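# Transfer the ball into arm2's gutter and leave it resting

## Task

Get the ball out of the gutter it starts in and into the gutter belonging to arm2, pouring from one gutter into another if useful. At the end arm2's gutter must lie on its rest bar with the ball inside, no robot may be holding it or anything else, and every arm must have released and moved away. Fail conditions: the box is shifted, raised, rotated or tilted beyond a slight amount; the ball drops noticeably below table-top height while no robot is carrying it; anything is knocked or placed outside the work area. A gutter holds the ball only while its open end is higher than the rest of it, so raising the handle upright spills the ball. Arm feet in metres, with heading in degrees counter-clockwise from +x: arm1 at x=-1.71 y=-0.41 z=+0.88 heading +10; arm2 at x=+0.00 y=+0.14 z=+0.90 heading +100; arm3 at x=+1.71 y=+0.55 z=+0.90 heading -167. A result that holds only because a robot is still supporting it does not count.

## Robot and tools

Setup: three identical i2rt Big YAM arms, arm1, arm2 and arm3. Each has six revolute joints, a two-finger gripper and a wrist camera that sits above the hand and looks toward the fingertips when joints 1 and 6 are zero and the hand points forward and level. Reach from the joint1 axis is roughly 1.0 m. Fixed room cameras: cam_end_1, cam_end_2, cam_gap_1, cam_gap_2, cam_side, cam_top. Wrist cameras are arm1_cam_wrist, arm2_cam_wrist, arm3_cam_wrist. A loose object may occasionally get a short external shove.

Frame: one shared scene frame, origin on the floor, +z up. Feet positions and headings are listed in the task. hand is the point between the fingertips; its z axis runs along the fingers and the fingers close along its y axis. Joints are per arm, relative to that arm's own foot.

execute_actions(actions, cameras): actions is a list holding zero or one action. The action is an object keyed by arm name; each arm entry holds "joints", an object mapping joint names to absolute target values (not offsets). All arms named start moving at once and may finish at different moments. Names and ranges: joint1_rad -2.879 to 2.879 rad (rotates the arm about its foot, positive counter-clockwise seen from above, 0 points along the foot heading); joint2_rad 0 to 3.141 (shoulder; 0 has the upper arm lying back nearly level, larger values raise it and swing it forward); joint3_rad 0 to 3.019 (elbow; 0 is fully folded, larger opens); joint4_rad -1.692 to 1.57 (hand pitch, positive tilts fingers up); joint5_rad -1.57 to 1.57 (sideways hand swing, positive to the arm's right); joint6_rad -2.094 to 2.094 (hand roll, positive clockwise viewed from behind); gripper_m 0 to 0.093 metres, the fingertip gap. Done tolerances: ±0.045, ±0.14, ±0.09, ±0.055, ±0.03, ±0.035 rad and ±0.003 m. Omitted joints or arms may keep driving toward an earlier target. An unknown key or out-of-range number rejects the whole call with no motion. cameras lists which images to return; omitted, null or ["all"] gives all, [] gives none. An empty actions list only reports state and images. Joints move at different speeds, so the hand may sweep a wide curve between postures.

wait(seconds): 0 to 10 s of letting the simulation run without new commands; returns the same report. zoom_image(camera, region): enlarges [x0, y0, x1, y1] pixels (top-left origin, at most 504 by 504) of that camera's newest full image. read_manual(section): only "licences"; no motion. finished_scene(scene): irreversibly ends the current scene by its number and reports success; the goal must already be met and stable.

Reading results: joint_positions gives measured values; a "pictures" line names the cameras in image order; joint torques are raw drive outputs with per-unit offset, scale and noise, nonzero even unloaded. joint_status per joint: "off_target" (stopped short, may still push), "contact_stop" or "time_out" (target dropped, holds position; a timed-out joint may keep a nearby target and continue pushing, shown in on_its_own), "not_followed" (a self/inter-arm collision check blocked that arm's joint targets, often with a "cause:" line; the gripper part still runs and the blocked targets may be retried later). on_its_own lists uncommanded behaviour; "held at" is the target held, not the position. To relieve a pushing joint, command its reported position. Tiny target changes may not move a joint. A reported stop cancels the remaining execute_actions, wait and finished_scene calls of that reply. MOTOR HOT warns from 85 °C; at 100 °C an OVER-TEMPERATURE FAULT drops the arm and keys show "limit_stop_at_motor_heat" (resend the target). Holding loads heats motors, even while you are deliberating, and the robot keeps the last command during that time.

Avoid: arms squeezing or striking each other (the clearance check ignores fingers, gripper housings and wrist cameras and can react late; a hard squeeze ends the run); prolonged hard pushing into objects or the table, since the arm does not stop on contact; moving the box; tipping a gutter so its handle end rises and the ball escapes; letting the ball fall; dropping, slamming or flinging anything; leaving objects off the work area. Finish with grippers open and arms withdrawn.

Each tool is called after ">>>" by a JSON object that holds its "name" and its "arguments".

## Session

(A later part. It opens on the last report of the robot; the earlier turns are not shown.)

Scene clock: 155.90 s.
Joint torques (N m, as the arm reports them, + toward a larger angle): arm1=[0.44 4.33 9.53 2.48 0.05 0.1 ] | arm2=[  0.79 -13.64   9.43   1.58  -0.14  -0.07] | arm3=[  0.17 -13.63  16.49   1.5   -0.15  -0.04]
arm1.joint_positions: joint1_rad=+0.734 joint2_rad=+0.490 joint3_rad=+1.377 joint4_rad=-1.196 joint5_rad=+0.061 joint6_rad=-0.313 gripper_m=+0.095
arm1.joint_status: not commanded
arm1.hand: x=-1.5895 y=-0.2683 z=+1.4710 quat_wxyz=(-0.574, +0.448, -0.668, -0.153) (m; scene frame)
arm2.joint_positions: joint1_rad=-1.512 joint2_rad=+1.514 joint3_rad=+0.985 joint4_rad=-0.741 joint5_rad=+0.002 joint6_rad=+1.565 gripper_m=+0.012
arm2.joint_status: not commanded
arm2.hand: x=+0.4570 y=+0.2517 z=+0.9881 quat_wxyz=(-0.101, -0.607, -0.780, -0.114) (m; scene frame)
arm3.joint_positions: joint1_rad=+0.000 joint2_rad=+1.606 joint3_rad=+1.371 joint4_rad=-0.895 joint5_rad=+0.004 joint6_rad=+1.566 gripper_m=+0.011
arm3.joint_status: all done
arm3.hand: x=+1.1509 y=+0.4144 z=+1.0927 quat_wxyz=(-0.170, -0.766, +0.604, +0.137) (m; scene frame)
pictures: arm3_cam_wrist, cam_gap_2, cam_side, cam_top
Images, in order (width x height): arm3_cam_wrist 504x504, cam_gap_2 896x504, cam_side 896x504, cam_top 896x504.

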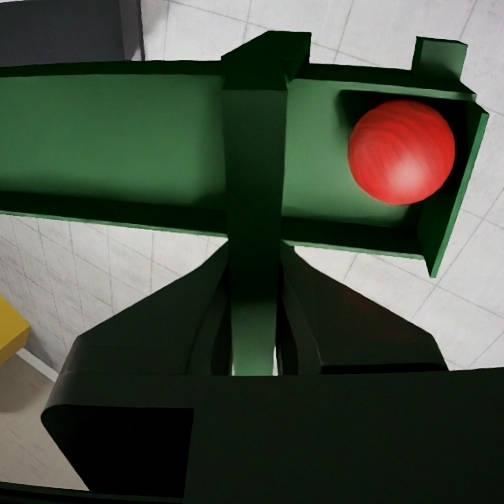

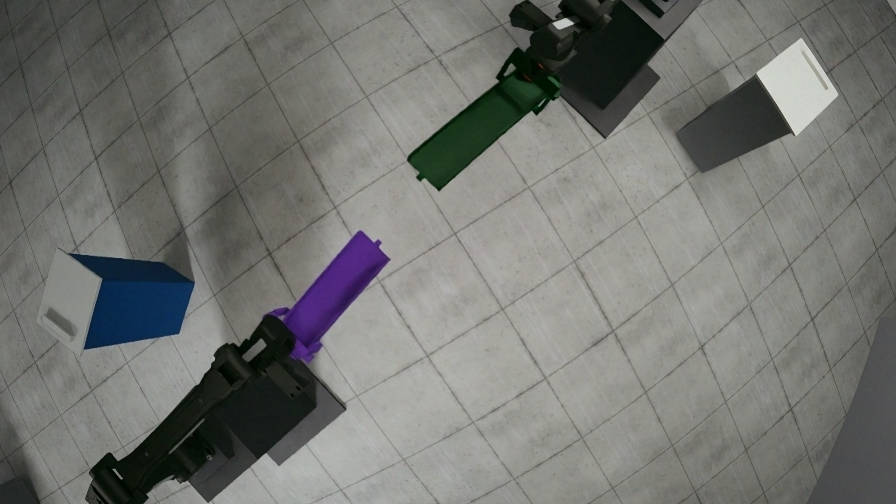

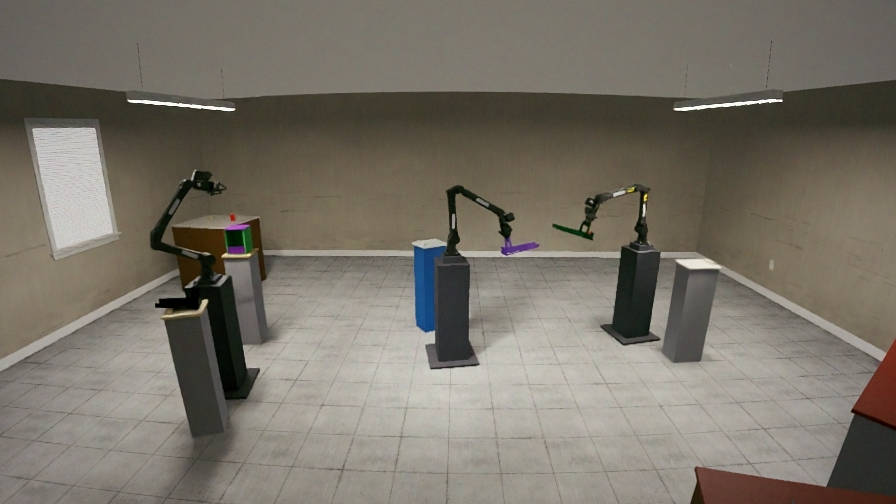

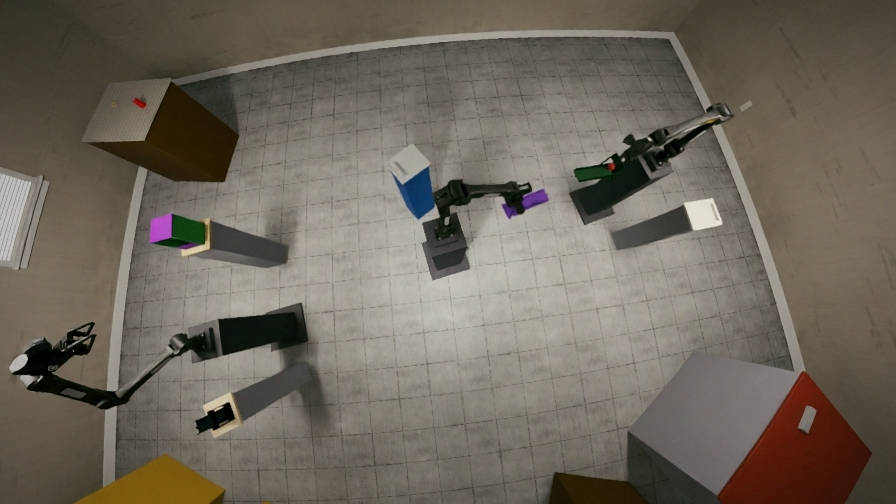

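>>> {"name": "execute_actions", "arguments": {"actions": [{"arm3":{"joints":{"joint2_rad":1.69,"joint3_rad":1.59,"joint4_rad":-1.14}},"arm2":{"joints":{"joint2_rad":1.803,"joint3_rad":1.41,"joint4_rad":-0.794}}}], "cameras": ["arm3_cam_wrist","cam_side","cam_gap_2"]}}

>>> {"name": "zoom_image", "arguments": {"camera": "cam_side", "region": [480, 180, 620, 270]}}

>>> {"name": "zoom_image", "arguments": {"camera": "cam_gap_2", "region": [250, 60, 570, 360]}}

Scene clock: 177.47 s.
Joint torques (N m, as the arm reports them, + toward a larger angle): arm1=[0.43 4.36 9.55 2.48 0.04 0.1 ] | arm2=[  0.61 -19.14  13.58   0.76  -0.13  -0.07] | arm3=[  0.18 -13.45  18.11   0.51  -0.14  -0.02]
arm1.joint_positions: joint1_rad=+0.734 joint2_rad=+0.490 joint3_rad=+1.377 joint4_rad=-1.196 joint5_rad=+0.061 joint6_rad=-0.313 gripper_m=+0.095
arm1.joint_status: not commanded
arm1.hand: x=-1.5895 y=-0.2683 z=+1.4710 quat_wxyz=(-0.574, +0.448, -0.668, -0.153) (m; scene frame)
arm2.joint_positions: joint1_rad=-1.512 joint2_rad=+1.817 joint3_rad=+1.351 joint4_rad=-0.797 joint5_rad=+0.002 joint6_rad=+1.565 gripper_m=+0.012
arm2.joint_status: all done
arm2.hand: x=+0.5783 y=+0.2811 z=+0.9784 quat_wxyz=(-0.103, -0.607, -0.779, -0.116) (m; scene frame)
arm3.joint_positions: joint1_rad=+0.000 joint2_rad=+1.698 joint3_rad=+1.521 joint4_rad=-1.136 joint5_rad=+0.004 joint6_rad=+1.566 gripper_m=+0.011
arm3.joint_status: all done
arm3.hand: x=+1.1540 y=+0.4151 z=+1.0902 quat_wxyz=(-0.100, -0.779, +0.614, +0.082) (m; scene frame)
pictures: arm3_cam_wrist, cam_gap_2, cam_side
Images, in order (width x height): arm3_cam_wrist 504x504, cam_gap_2 896x504, cam_side 896x504.

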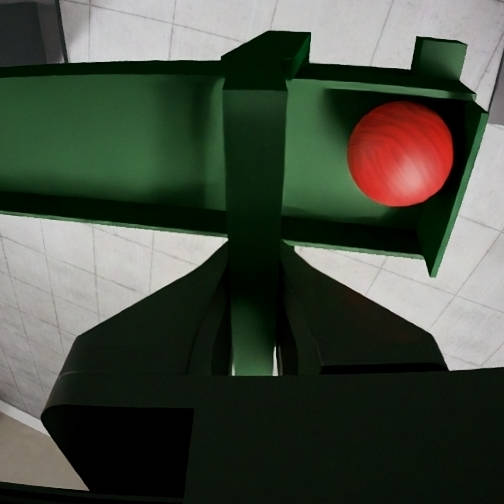

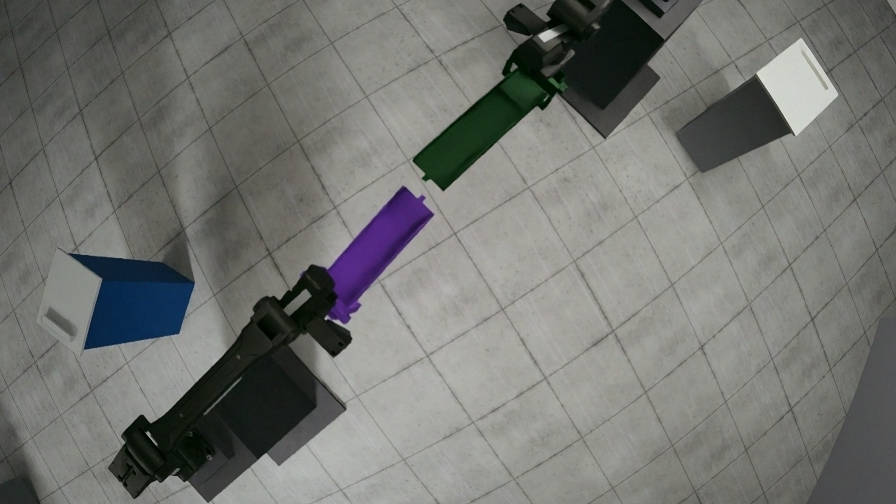

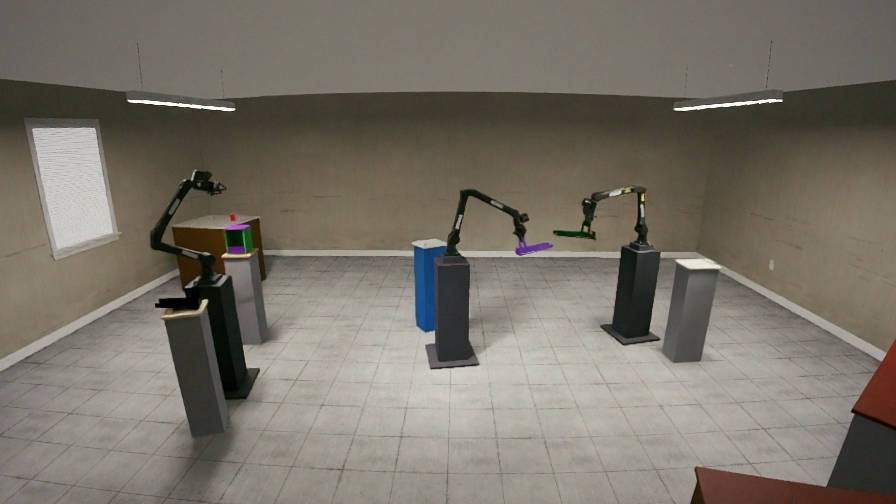

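Region (480, 180, 620, 270) of cam_side's 896x504 image, scaled by 3.600, with more detail than that image has; it fills the top 324 rows of this view, and the rest is white.

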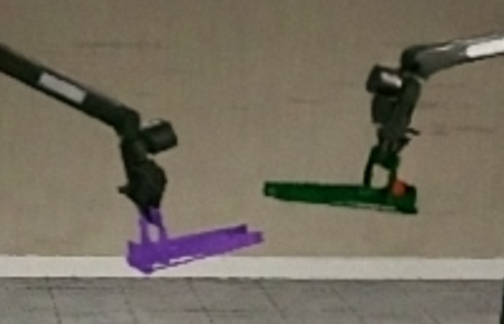

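Region (250, 60, 570, 360) of cam_gap_2's 896x504 image, scaled by 1.575, with more detail than that image has; it fills the top 472 rows of this view, and the rest is white.

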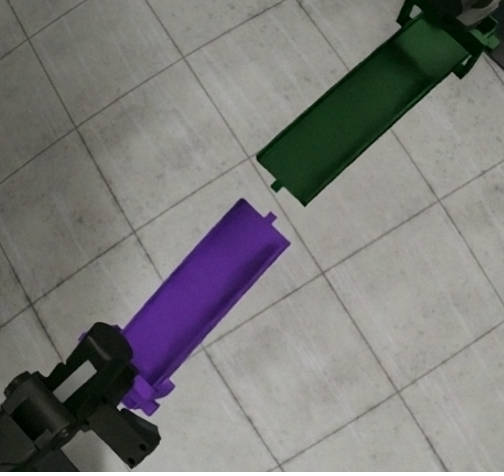

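>>> {"name": "execute_actions", "arguments": {"actions": [{"arm2":{"joints":{"joint2_rad":1.90,"joint3_rad":1.565,"joint4_rad":-0.83}}}], "cameras": ["arm3_cam_wrist","arm2_cam_wrist","cam_side","cam_gap_2","cam_gap_1"]}}

>>> {"name": "zoom_image", "arguments": {"camera": "cam_side", "region": [480, 180, 620, 270]}}

Scene clock: 186.73 s.
Joint torques (N m, as the arm reports them, + toward a larger angle): arm1=[0.48 4.33 9.54 2.47 0.05 0.1 ] | arm2=[  0.48 -20.22  14.62   0.74  -0.13  -0.05] | arm3=[  0.29 -13.77  18.17   0.51  -0.14  -0.02]
arm1.joint_positions: joint1_rad=+0.734 joint2_rad=+0.490 joint3_rad=+1.377 joint4_rad=-1.196 joint5_rad=+0.061 joint6_rad=-0.313 gripper_m=+0.095
arm1.joint_status: not commanded
arm1.hand: x=-1.5895 y=-0.2683 z=+1.4710 quat_wxyz=(-0.574, +0.448, -0.668, -0.153) (m; scene frame)
arm2.joint_positions: joint1_rad=-1.512 joint2_rad=+1.905 joint3_rad=+1.494 joint4_rad=-0.830 joint5_rad=+0.002 joint6_rad=+1.565 gripper_m=+0.012
arm2.joint_status: all done
arm2.hand: x=+0.6212 y=+0.2916 z=+0.9840 quat_wxyz=(-0.109, -0.606, -0.778, -0.124) (m; scene frame)
arm3.joint_positions: joint1_rad=+0.000 joint2_rad=+1.698 joint3_rad=+1.521 joint4_rad=-1.136 joint5_rad=+0.004 joint6_rad=+1.566 gripper_m=+0.011
arm3.joint_status: not commanded
arm3.hand: x=+1.1540 y=+0.4151 z=+1.0902 quat_wxyz=(-0.100, -0.779, +0.614, +0.082) (m; scene frame)
pictures: arm2_cam_wrist, arm3_cam_wrist, cam_gap_1, cam_gap_2, cam_side
Images, in order (width x height): arm2_cam_wrist 504x504, arm3_cam_wrist 504x504, cam_gap_1 896x504, cam_gap_2 896x504, cam_side 896x504.

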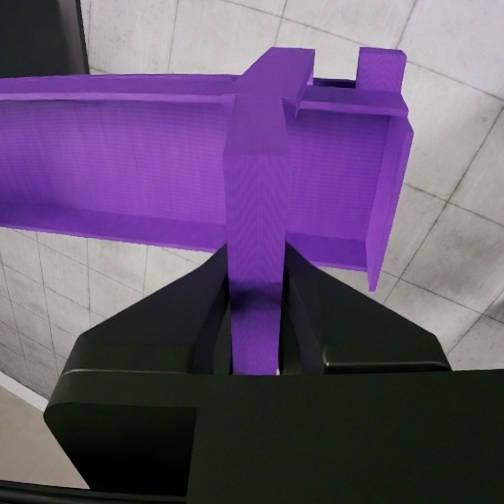

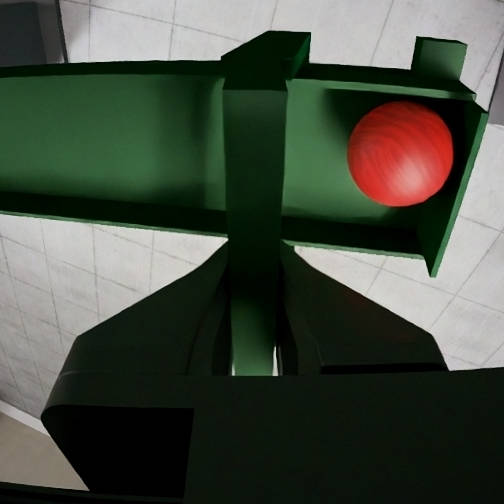

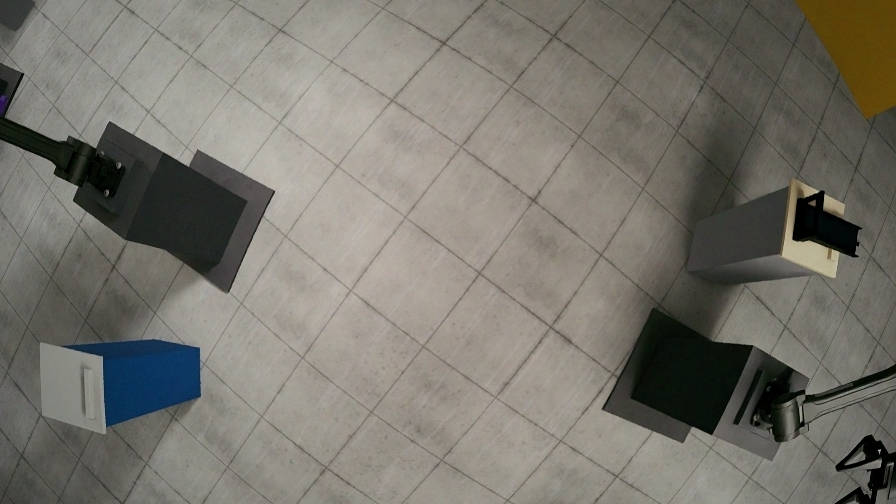

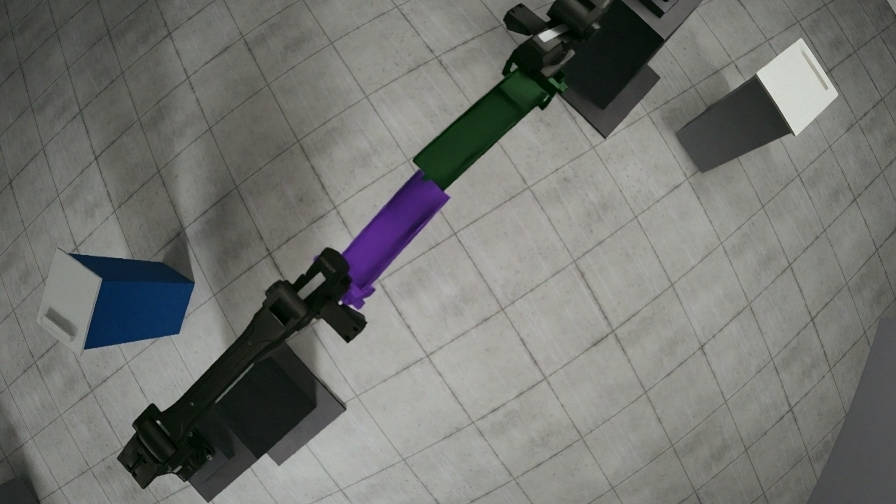

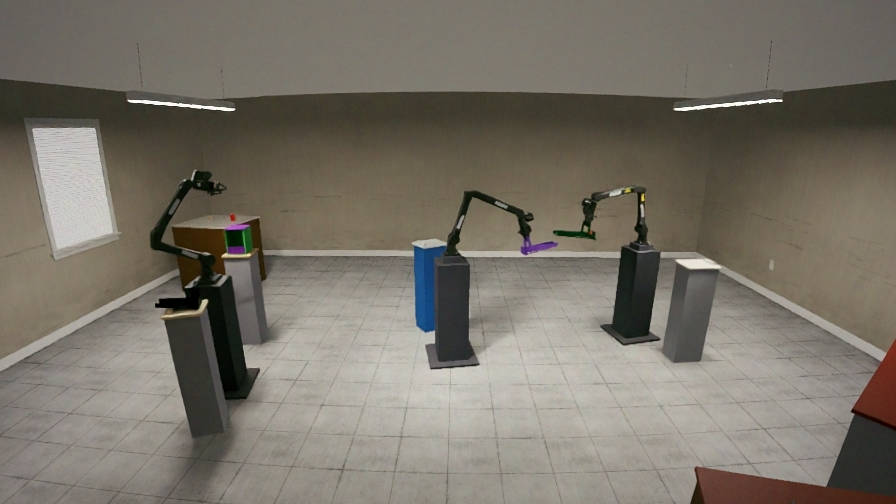

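Region (480, 180, 620, 270) of cam_side's 896x504 image, scaled by 3.600, with more detail than that image has; it fills the top 324 rows of this view, and the rest is white.

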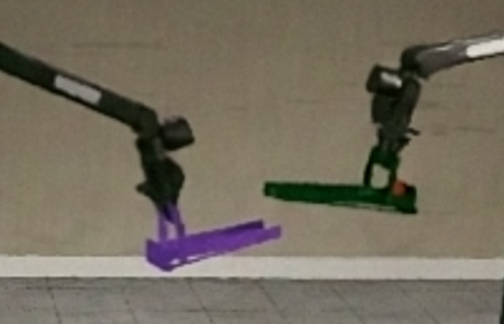

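>>> {"name": "execute_actions", "arguments": {"actions": [{"arm3":{"joints":{"joint1_rad":0.03,"joint2_rad":1.78,"joint3_rad":1.76,"joint4_rad":-1.28}}}], "cameras": ["arm3_cam_wrist","cam_side","cam_gap_2"]}}

>>> {"name": "zoom_image", "arguments": {"camera": "cam_side", "region": [480, 180, 620, 270]}}

>>> {"name": "zoom_image", "arguments": {"camera": "cam_gap_2", "region": [330, 90, 530, 290]}}

Scene clock: 198.97 s.
Joint torques (N m, as the arm reports them, + toward a larger angle): arm1=[0.46 4.34 9.54 2.48 0.05 0.1 ] | arm2=[  0.39 -19.56  14.65   0.66  -0.15  -0.06] | arm3=[ -0.18 -14.96  17.79   0.47  -0.12  -0.01]
arm1.joint_positions: joint1_rad=+0.734 joint2_rad=+0.490 joint3_rad=+1.377 joint4_rad=-1.196 joint5_rad=+0.061 joint6_rad=-0.313 gripper_m=+0.095
arm1.joint_status: not commanded
arm1.hand: x=-1.5895 y=-0.2683 z=+1.4710 quat_wxyz=(-0.574, +0.448, -0.668, -0.153) (m; scene frame)
arm2.joint_positions: joint1_rad=-1.512 joint2_rad=+1.905 joint3_rad=+1.494 joint4_rad=-0.830 joint5_rad=+0.002 joint6_rad=+1.565 gripper_m=+0.012
arm2.joint_status: not commanded
arm2.hand: x=+0.6212 y=+0.2916 z=+0.9840 quat_wxyz=(-0.109, -0.606, -0.778, -0.124) (m; scene frame)
arm3.joint_positions: joint1_rad=+0.024 joint2_rad=+1.790 joint3_rad=+1.695 joint4_rad=-1.275 joint5_rad=+0.004 joint6_rad=+1.566 gripper_m=+0.011
arm3.joint_status: all done
arm3.hand: x=+1.1344 y=+0.3958 z=+1.1056 quat_wxyz=(-0.078, -0.789, +0.606, +0.063) (m; scene frame)
pictures: arm3_cam_wrist, cam_gap_2, cam_side
Images, in order (width x height): arm3_cam_wrist 504x504, cam_gap_2 896x504, cam_side 896x504.

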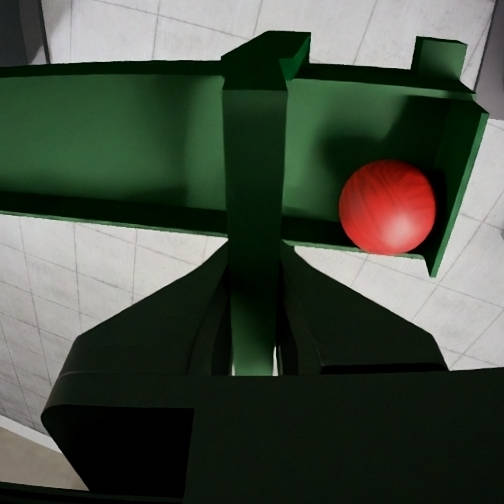

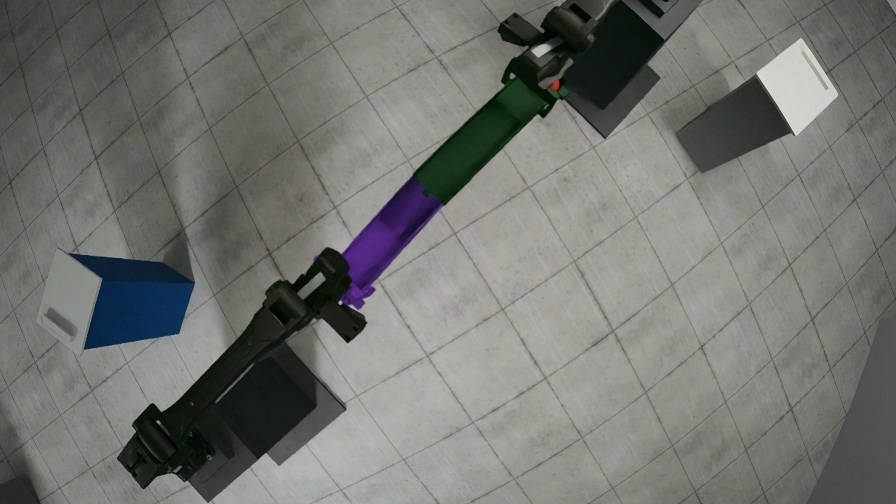

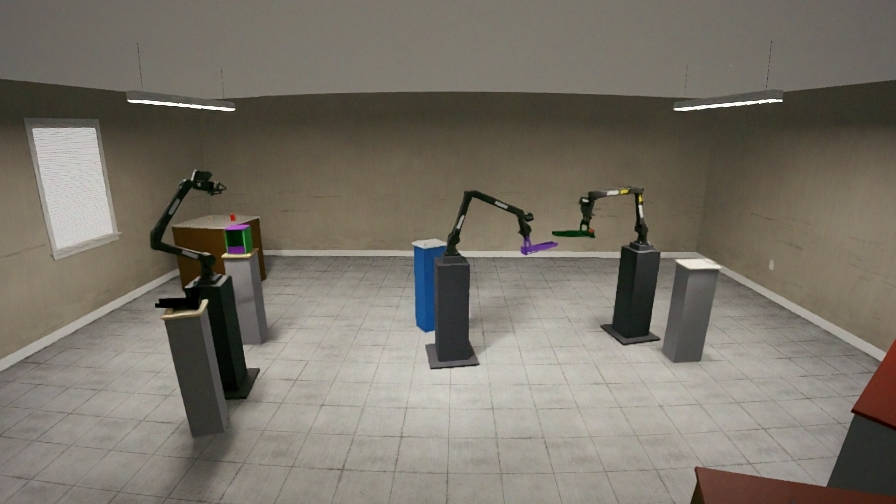

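Region (480, 180, 620, 270) of cam_side's 896x504 image, scaled by 3.600, with more detail than that image has; it fills the top 324 rows of this view, and the rest is white.

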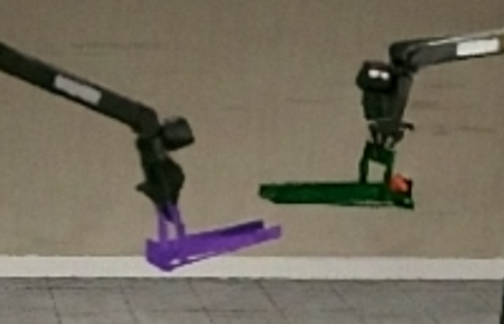

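Region (330, 90, 530, 290) of cam_gap_2's 896x504 image, scaled by 2.520, with more detail than that image has.

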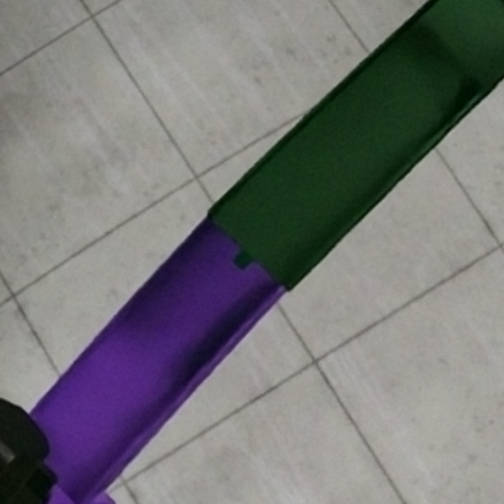

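>>> {"name": "execute_actions", "arguments": {"actions": [{"arm3":{"joints":{"joint2_rad":1.87,"joint3_rad":1.93,"joint4_rad":-1.50}}}], "cameras": ["arm3_cam_wrist","arm2_cam_wrist","cam_side"]}}

>>> {"name": "execute_actions", "arguments": {"actions": [], "cameras": ["arm3_cam_wrist","arm2_cam_wrist","cam_side"]}}

Scene clock: 204.60 s.
Joint torques (N m, as the arm reports them, + toward a larger angle): arm1=[0.48 4.32 9.54 2.48 0.05 0.1 ] | arm2=[  0.47 -19.72  14.67   0.8   -0.12  -0.08] | arm3=[ -0.04 -15.66  17.69   0.1   -0.13   0.  ]
arm1.joint_positions: joint1_rad=+0.734 joint2_rad=+0.490 joint3_rad=+1.377 joint4_rad=-1.196 joint5_rad=+0.061 joint6_rad=-0.313 gripper_m=+0.095
arm1.joint_status: not commanded
arm1.hand: x=-1.5895 y=-0.2683 z=+1.4710 quat_wxyz=(-0.574, +0.448, -0.668, -0.153) (m; scene frame)
arm2.joint_positions: joint1_rad=-1.512 joint2_rad=+1.905 joint3_rad=+1.494 joint4_rad=-0.830 joint5_rad=+0.002 joint6_rad=+1.565 gripper_m=+0.012
arm2.joint_status: not commanded
arm2.hand: x=+0.6212 y=+0.2916 z=+0.9840 quat_wxyz=(-0.109, -0.606, -0.778, -0.124) (m; scene frame)
arm3.joint_positions: joint1_rad=+0.024 joint2_rad=+1.878 joint3_rad=+1.864 joint4_rad=-1.493 joint5_rad=+0.004 joint6_rad=+1.567 gripper_m=+0.011
arm3.joint_status: all done
arm3.hand: x=+1.1354 y=+0.3961 z=+1.1180 quat_wxyz=(-0.024, -0.792, +0.609, +0.021) (m; scene frame)
pictures: arm2_cam_wrist, arm3_cam_wrist, cam_side
Images, in order (width x height): arm2_cam_wrist 504x504, arm3_cam_wrist 504x504, cam_side 896x504.

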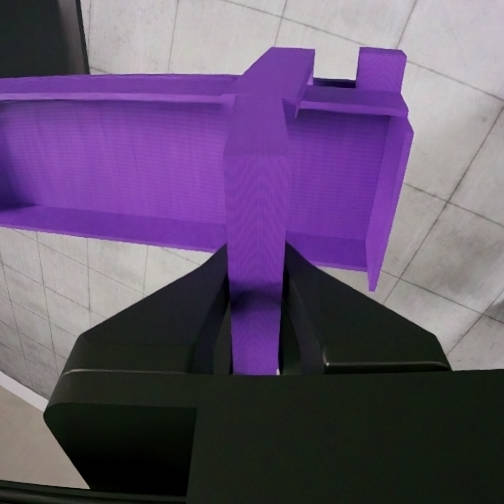

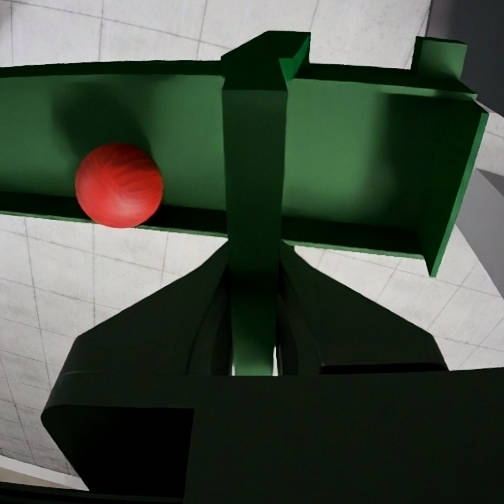

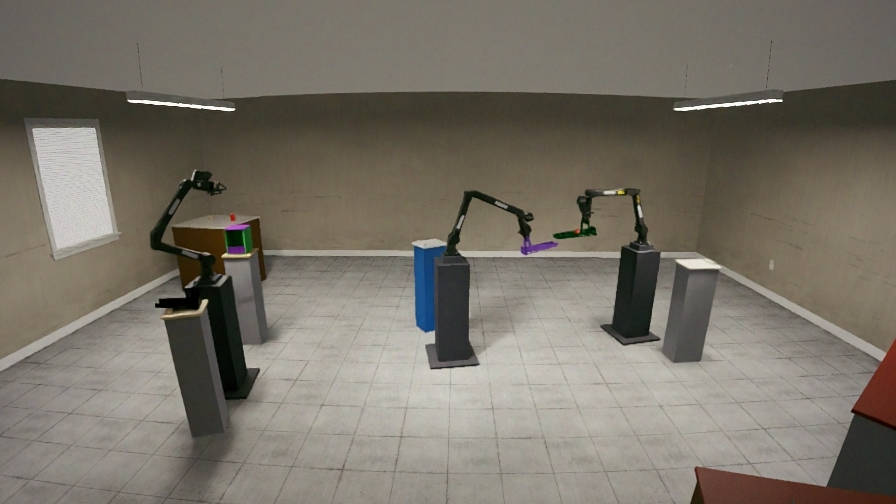

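Scene clock: 204.60 s.
Joint torques (N m, as the arm reports them, + toward a larger angle): arm1=[0.48 4.32 9.54 2.48 0.05 0.1 ] | arm2=[  0.47 -19.72  14.67   0.8   -0.12  -0.08] | arm3=[ -0.04 -15.66  17.69   0.1   -0.13   0.  ]
arm1.joint_positions: joint1_rad=+0.734 joint2_rad=+0.490 joint3_rad=+1.377 joint4_rad=-1.196 joint5_rad=+0.061 joint6_rad=-0.313 gripper_m=+0.095
arm1.joint_status: not commanded
arm1.hand: x=-1.5895 y=-0.2683 z=+1.4710 quat_wxyz=(-0.574, +0.448, -0.668, -0.153) (m; scene frame)
arm2.joint_positions: joint1_rad=-1.512 joint2_rad=+1.905 joint3_rad=+1.494 joint4_rad=-0.830 joint5_rad=+0.002 joint6_rad=+1.565 gripper_m=+0.012
arm2.joint_status: not commanded
arm2.hand: x=+0.6212 y=+0.2916 z=+0.9840 quat_wxyz=(-0.109, -0.606, -0.778, -0.124) (m; scene frame)
arm3.joint_positions: joint1_rad=+0.024 joint2_rad=+1.878 joint3_rad=+1.864 joint4_rad=-1.493 joint5_rad=+0.004 joint6_rad=+1.567 gripper_m=+0.011
arm3.joint_status: all done
arm3.hand: x=+1.1354 y=+0.3961 z=+1.1180 quat_wxyz=(-0.024, -0.792, +0.609, +0.021) (m; scene frame)
pictures: arm2_cam_wrist, arm3_cam_wrist, cam_side
Images, in order (width x height): arm2_cam_wrist 504x504, arm3_cam_wrist 504x504, cam_side 896x504.

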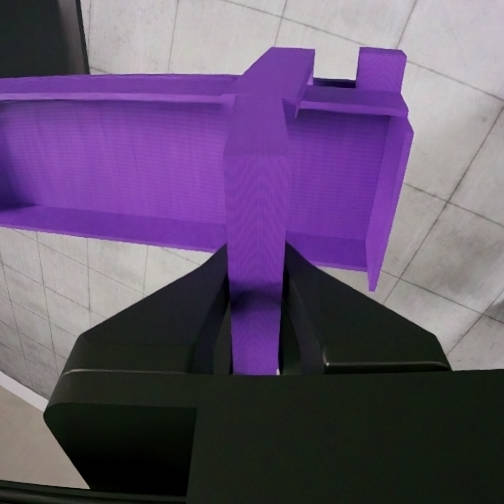

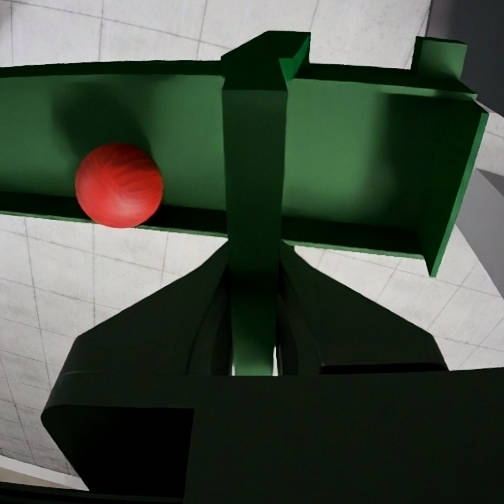

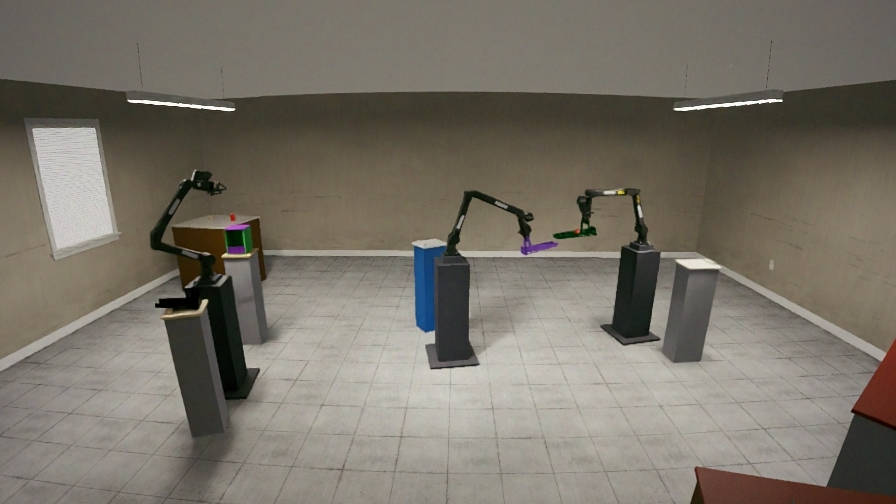

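>>> {"name": "execute_actions", "arguments": {"actions": [], "cameras": ["arm3_cam_wrist","arm2_cam_wrist","cam_side"]}}

Scene clock: 206.83 s.
Joint torques (N m, as the arm reports them, + toward a larger angle): arm1=[0.48 4.34 9.54 2.47 0.05 0.1 ] | arm2=[  0.59 -19.66  14.76   0.97  -0.04  -0.09] | arm3=[ -0.16 -15.57  17.46   0.19  -0.12   0.  ]
arm1.joint_positions: joint1_rad=+0.734 joint2_rad=+0.490 joint3_rad=+1.377 joint4_rad=-1.196 joint5_rad=+0.061 joint6_rad=-0.313 gripper_m=+0.095
arm1.joint_status: not commanded
arm1.hand: x=-1.5895 y=-0.2683 z=+1.4710 quat_wxyz=(-0.574, +0.448, -0.668, -0.153) (m; scene frame)
arm2.joint_positions: joint1_rad=-1.512 joint2_rad=+1.905 joint3_rad=+1.494 joint4_rad=-0.835 joint5_rad=+0.000 joint6_rad=+1.566 gripper_m=+0.012
arm2.joint_status: not commanded
arm2.hand: x=+0.6200 y=+0.2918 z=+0.9836 quat_wxyz=(-0.107, -0.607, -0.778, -0.123) (m; scene frame)
arm3.joint_positions: joint1_rad=+0.024 joint2_rad=+1.878 joint3_rad=+1.866 joint4_rad=-1.495 joint5_rad=+0.004 joint6_rad=+1.567 gripper_m=+0.011
arm3.joint_status: all done
arm3.hand: x=+1.1354 y=+0.3961 z=+1.1188 quat_wxyz=(-0.024, -0.792, +0.609, +0.021) (m; scene frame)
pictures: arm2_cam_wrist, arm3_cam_wrist, cam_side
Images, in order (width x height): arm2_cam_wrist 504x504, arm3_cam_wrist 504x504, cam_side 896x504.

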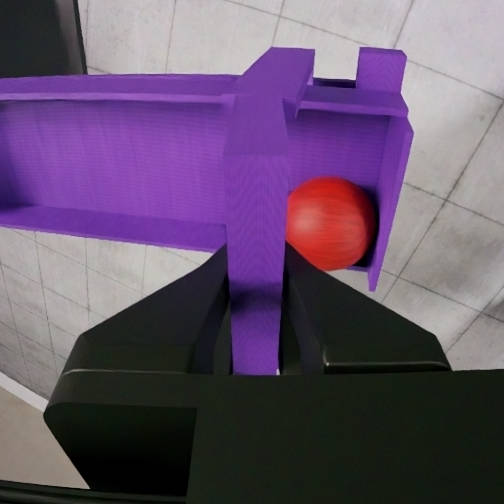

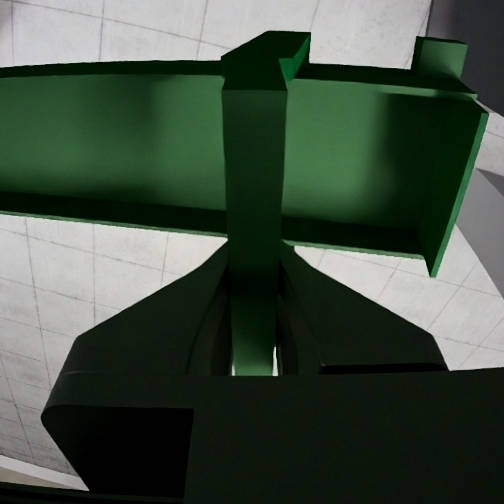

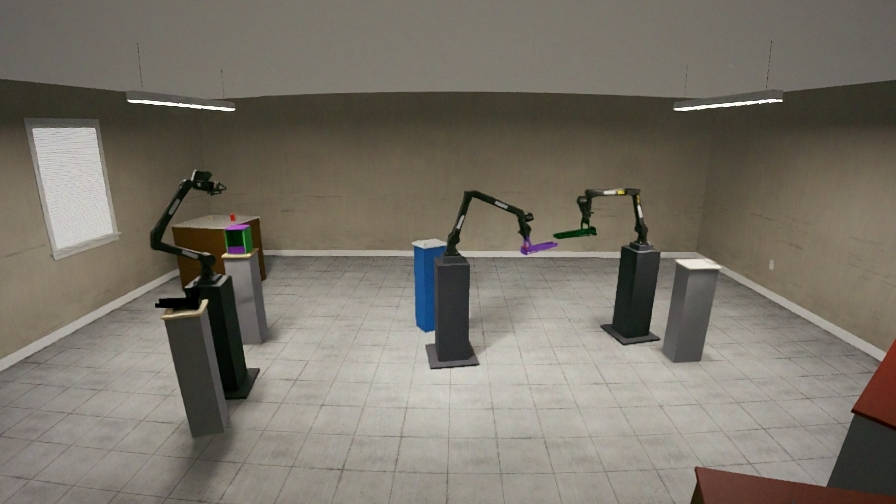

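>>> {"name": "execute_actions", "arguments": {"actions": [{"arm3":{"joints":{"joint2_rad":1.5,"joint3_rad":1.5,"joint4_rad":-1.1}}}], "cameras": ["cam_side"]}}

>>> {"name": "execute_actions", "arguments": {"actions": [{"arm3":{"joints":{"joint1_rad":1.747,"joint5_rad":-0.243,"joint6_rad":0.319}},"arm2":{"joints":{"joint1_rad":-1.0,"joint2_rad":1.85,"joint3_rad":1.75,"joint4_rad":-0.98}}}], "cameras": ["cam_side","arm2_cam_wrist"]}}

Scene clock: 223.53 s.
Joint torques (N m, as the arm reports them, + toward a larger angle): arm1=[0.48 4.32 9.54 2.47 0.05 0.1 ] | arm2=[  0.46 -19.46  14.62   0.77  -0.02  -0.08] | arm3=[ -0.04 -10.67  13.06   1.71  -0.12  -0.04]
arm1.joint_positions: joint1_rad=+0.734 joint2_rad=+0.490 joint3_rad=+1.377 joint4_rad=-1.196 joint5_rad=+0.061 joint6_rad=-0.313 gripper_m=+0.095
arm1.joint_status: not commanded
arm1.hand: x=-1.5895 y=-0.2683 z=+1.4710 quat_wxyz=(-0.574, +0.448, -0.668, -0.153) (m; scene frame)
arm2.joint_positions: joint1_rad=-1.512 joint2_rad=+1.905 joint3_rad=+1.494 joint4_rad=-0.835 joint5_rad=+0.000 joint6_rad=+1.566 gripper_m=+0.012
arm2.joint_status: not commanded
arm2.hand: x=+0.6200 y=+0.2918 z=+0.9836 quat_wxyz=(-0.107, -0.607, -0.778, -0.123) (m; scene frame)
arm3.joint_positions: joint1_rad=+0.024 joint2_rad=+1.500 joint3_rad=+1.487 joint4_rad=-1.122 joint5_rad=+0.004 joint6_rad=+1.567 gripper_m=+0.011
arm3.joint_status: all done
arm3.hand: x=+1.1840 y=+0.4088 z=+1.1825 quat_wxyz=(-0.170, -0.774, +0.595, +0.134) (m; scene frame)
pictures: cam_side
Images, in order (width x height): cam_side 896x504.

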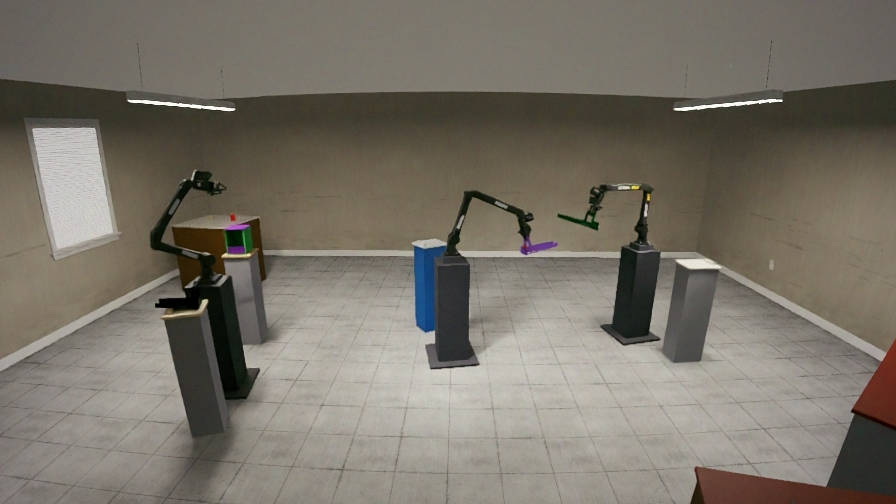

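Scene clock: 225.43 s.
Joint torques (N m, as the arm reports them, + toward a larger angle): arm1=[0.46 4.34 9.54 2.48 0.04 0.1 ] | arm2=[  1.17 -23.77  14.     0.74  -0.05  -0.05] | arm3=[ -1.55 -12.    13.19   1.38  -0.24  -0.12]
arm1.joint_positions: joint1_rad=+0.734 joint2_rad=+0.490 joint3_rad=+1.377 joint4_rad=-1.196 joint5_rad=+0.061 joint6_rad=-0.313 gripper_m=+0.095
arm1.joint_status: not commanded
arm1.hand: x=-1.5895 y=-0.2683 z=+1.4710 quat_wxyz=(-0.574, +0.448, -0.668, -0.153) (m; scene frame)
arm2.joint_positions: joint1_rad=-1.008 joint2_rad=+1.887 joint3_rad=+1.695 joint4_rad=-0.979 joint5_rad=+0.000 joint6_rad=+1.566 gripper_m=+0.012
arm2.joint_status: all done
arm2.hand: x=+0.4957 y=+0.5983 z=+1.0675 quat_wxyz=(-0.086, -0.391, -0.899, -0.176) (m; scene frame)
arm3.joint_positions: joint1_rad=+1.754 joint2_rad=+1.519 joint3_rad=+1.487 joint4_rad=-1.111 joint5_rad=-0.242 joint6_rad=+0.325 gripper_m=+0.011
arm3.joint_status: all done
arm3.hand: x=+1.9747 y=+0.0580 z=+1.1781 quat_wxyz=(-0.240, -0.636, -0.733, -0.023) (m; scene frame)
pictures: arm2_cam_wrist, cam_side
Images, in order (width x height): arm2_cam_wrist 504x504, cam_side 896x504.

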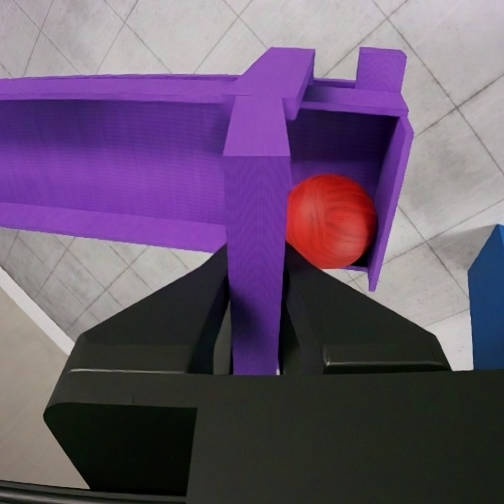

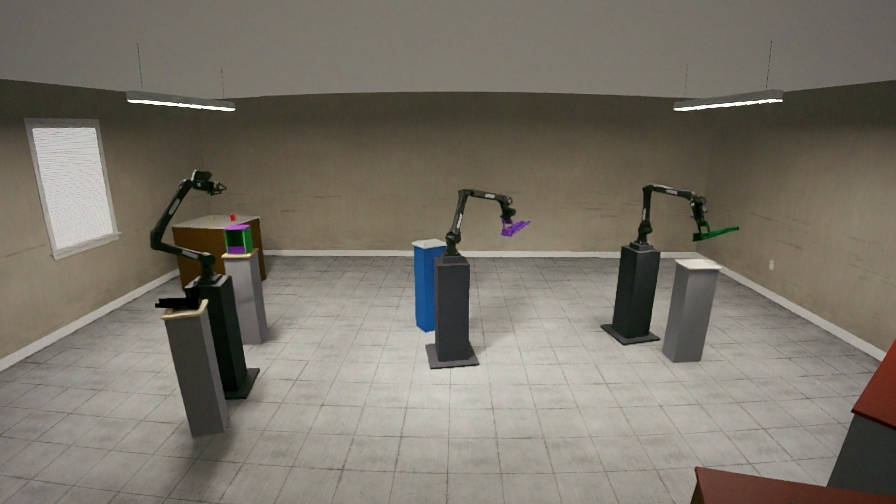

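>>> {"name": "execute_actions", "arguments": {"actions": [{"arm3":{"joints":{"joint2_rad":1.66,"joint3_rad":1.40,"joint4_rad":-1.23}},"arm2":{"joints":{"joint1_rad":-0.45,"joint2_rad":1.92,"joint3_rad":1.95,"joint4_rad":-1.19,"joint5_rad":-0.25,"joint6_rad":0.9}}}], "cameras": ["arm2_cam_wrist"]}}

>>> {"name": "execute_actions", "arguments": {"actions": [{"arm3":{"joints":{"joint2_rad":1.745,"joint3_rad":1.27,"joint4_rad":-1.03}},"arm2":{"joints":{"joint1_rad":-0.2,"joint4_rad":-1.40,"joint5_rad":-0.30,"joint6_rad":0.3}}}], "cameras": ["cam_side","arm2_cam_wrist","arm3_cam_wrist"]}}

Scene clock: 233.17 s.
Joint torques (N m, as the arm reports them, + toward a larger angle): arm1=[0.43 4.36 9.55 2.48 0.05 0.1 ] | arm2=[  0.77 -22.19  14.82   0.55  -0.47  -0.16] | arm3=[ -1.17 -14.94  13.23   0.19  -0.26  -0.12]
arm1.joint_positions: joint1_rad=+0.734 joint2_rad=+0.490 joint3_rad=+1.377 joint4_rad=-1.196 joint5_rad=+0.061 joint6_rad=-0.313 gripper_m=+0.095
arm1.joint_status: not commanded
arm1.hand: x=-1.5895 y=-0.2683 z=+1.4710 quat_wxyz=(-0.574, +0.448, -0.668, -0.153) (m; scene frame)
arm2.joint_positions: joint1_rad=-0.457 joint2_rad=+1.933 joint3_rad=+1.887 joint4_rad=-1.188 joint5_rad=-0.245 joint6_rad=+0.907 gripper_m=+0.012
arm2.joint_status: all done
arm2.hand: x=+0.1445 y=+0.8086 z=+1.1082 quat_wxyz=(+0.030, +0.209, -0.958, -0.195) (m; scene frame)
arm3.joint_positions: joint1_rad=+1.754 joint2_rad=+1.698 joint3_rad=+1.373 joint4_rad=-1.225 joint5_rad=-0.241 joint6_rad=+0.324 gripper_m=+0.011
arm3.joint_status: all done
arm3.hand: x=+1.9554 y=+0.1014 z=+1.0328 quat_wxyz=(-0.058, -0.668, -0.734, -0.106) (m; scene frame)
pictures: arm2_cam_wrist
Images, in order (width x height): arm2_cam_wrist 504x504.

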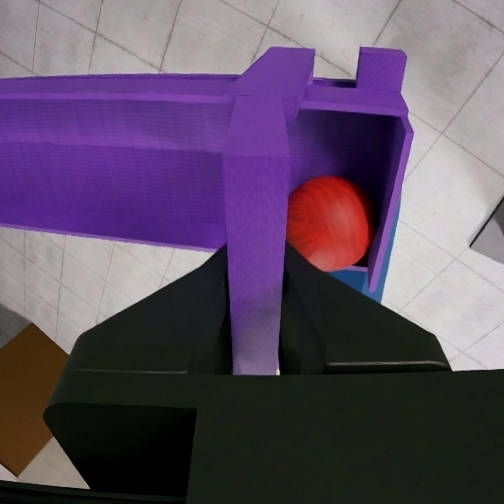

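Scene clock: 234.80 s.
Joint torques (N m, as the arm reports them, + toward a larger angle): arm1=[0.48 4.32 9.53 2.47 0.05 0.1 ] | arm2=[  1.15 -21.79  14.43   0.03  -0.59  -0.15] | arm3=[ -1.26 -12.36  10.96   0.99  -0.28  -0.12]
arm1.joint_positions: joint1_rad=+0.734 joint2_rad=+0.490 joint3_rad=+1.377 joint4_rad=-1.196 joint5_rad=+0.061 joint6_rad=-0.313 gripper_m=+0.095
arm1.joint_status: not commanded
arm1.hand: x=-1.5895 y=-0.2683 z=+1.4710 quat_wxyz=(-0.574, +0.448, -0.668, -0.153) (m; scene frame)
arm2.joint_positions: joint1_rad=-0.207 joint2_rad=+1.933 joint3_rad=+1.887 joint4_rad=-1.394 joint5_rad=-0.295 joint6_rad=+0.307 gripper_m=+0.012
arm2.joint_status: all done
arm2.hand: x=-0.0340 y=+0.7757 z=+1.0983 quat_wxyz=(+0.080, +0.580, -0.800, -0.132) (m; scene frame)
arm3.joint_positions: joint1_rad=+1.754 joint2_rad=+1.742 joint3_rad=+1.260 joint4_rad=-1.047 joint5_rad=-0.241 joint6_rad=+0.323 gripper_m=+0.011
arm3.joint_status: all done
arm3.hand: x=+1.9543 y=+0.1038 z=+0.9718 quat_wxyz=(-0.067, -0.667, -0.735, -0.101) (m; scene frame)
pictures: arm2_cam_wrist, arm3_cam_wrist, cam_side
Images, in order (width x height): arm2_cam_wrist 504x504, arm3_cam_wrist 504x504, cam_side 896x504.

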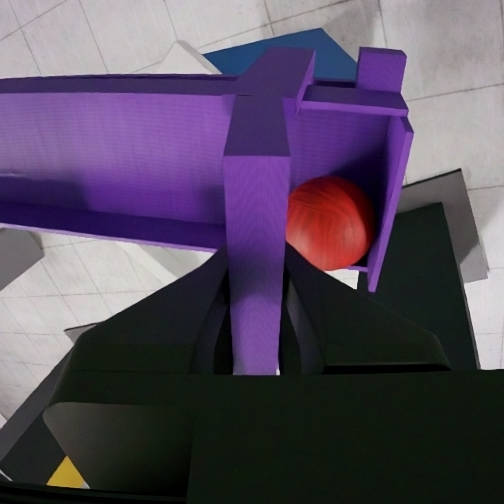

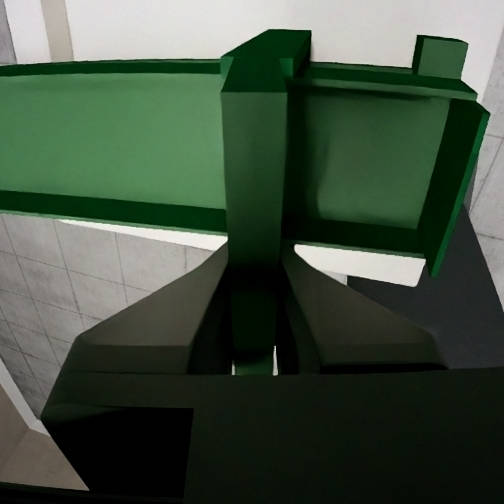

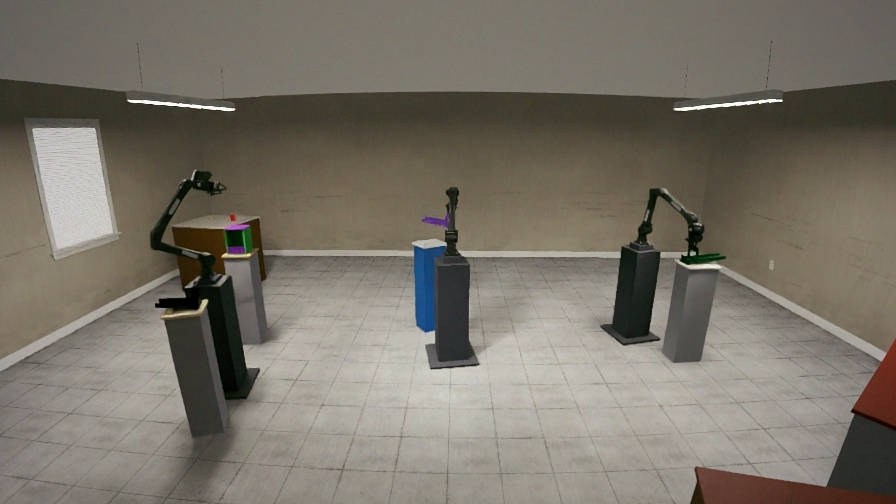

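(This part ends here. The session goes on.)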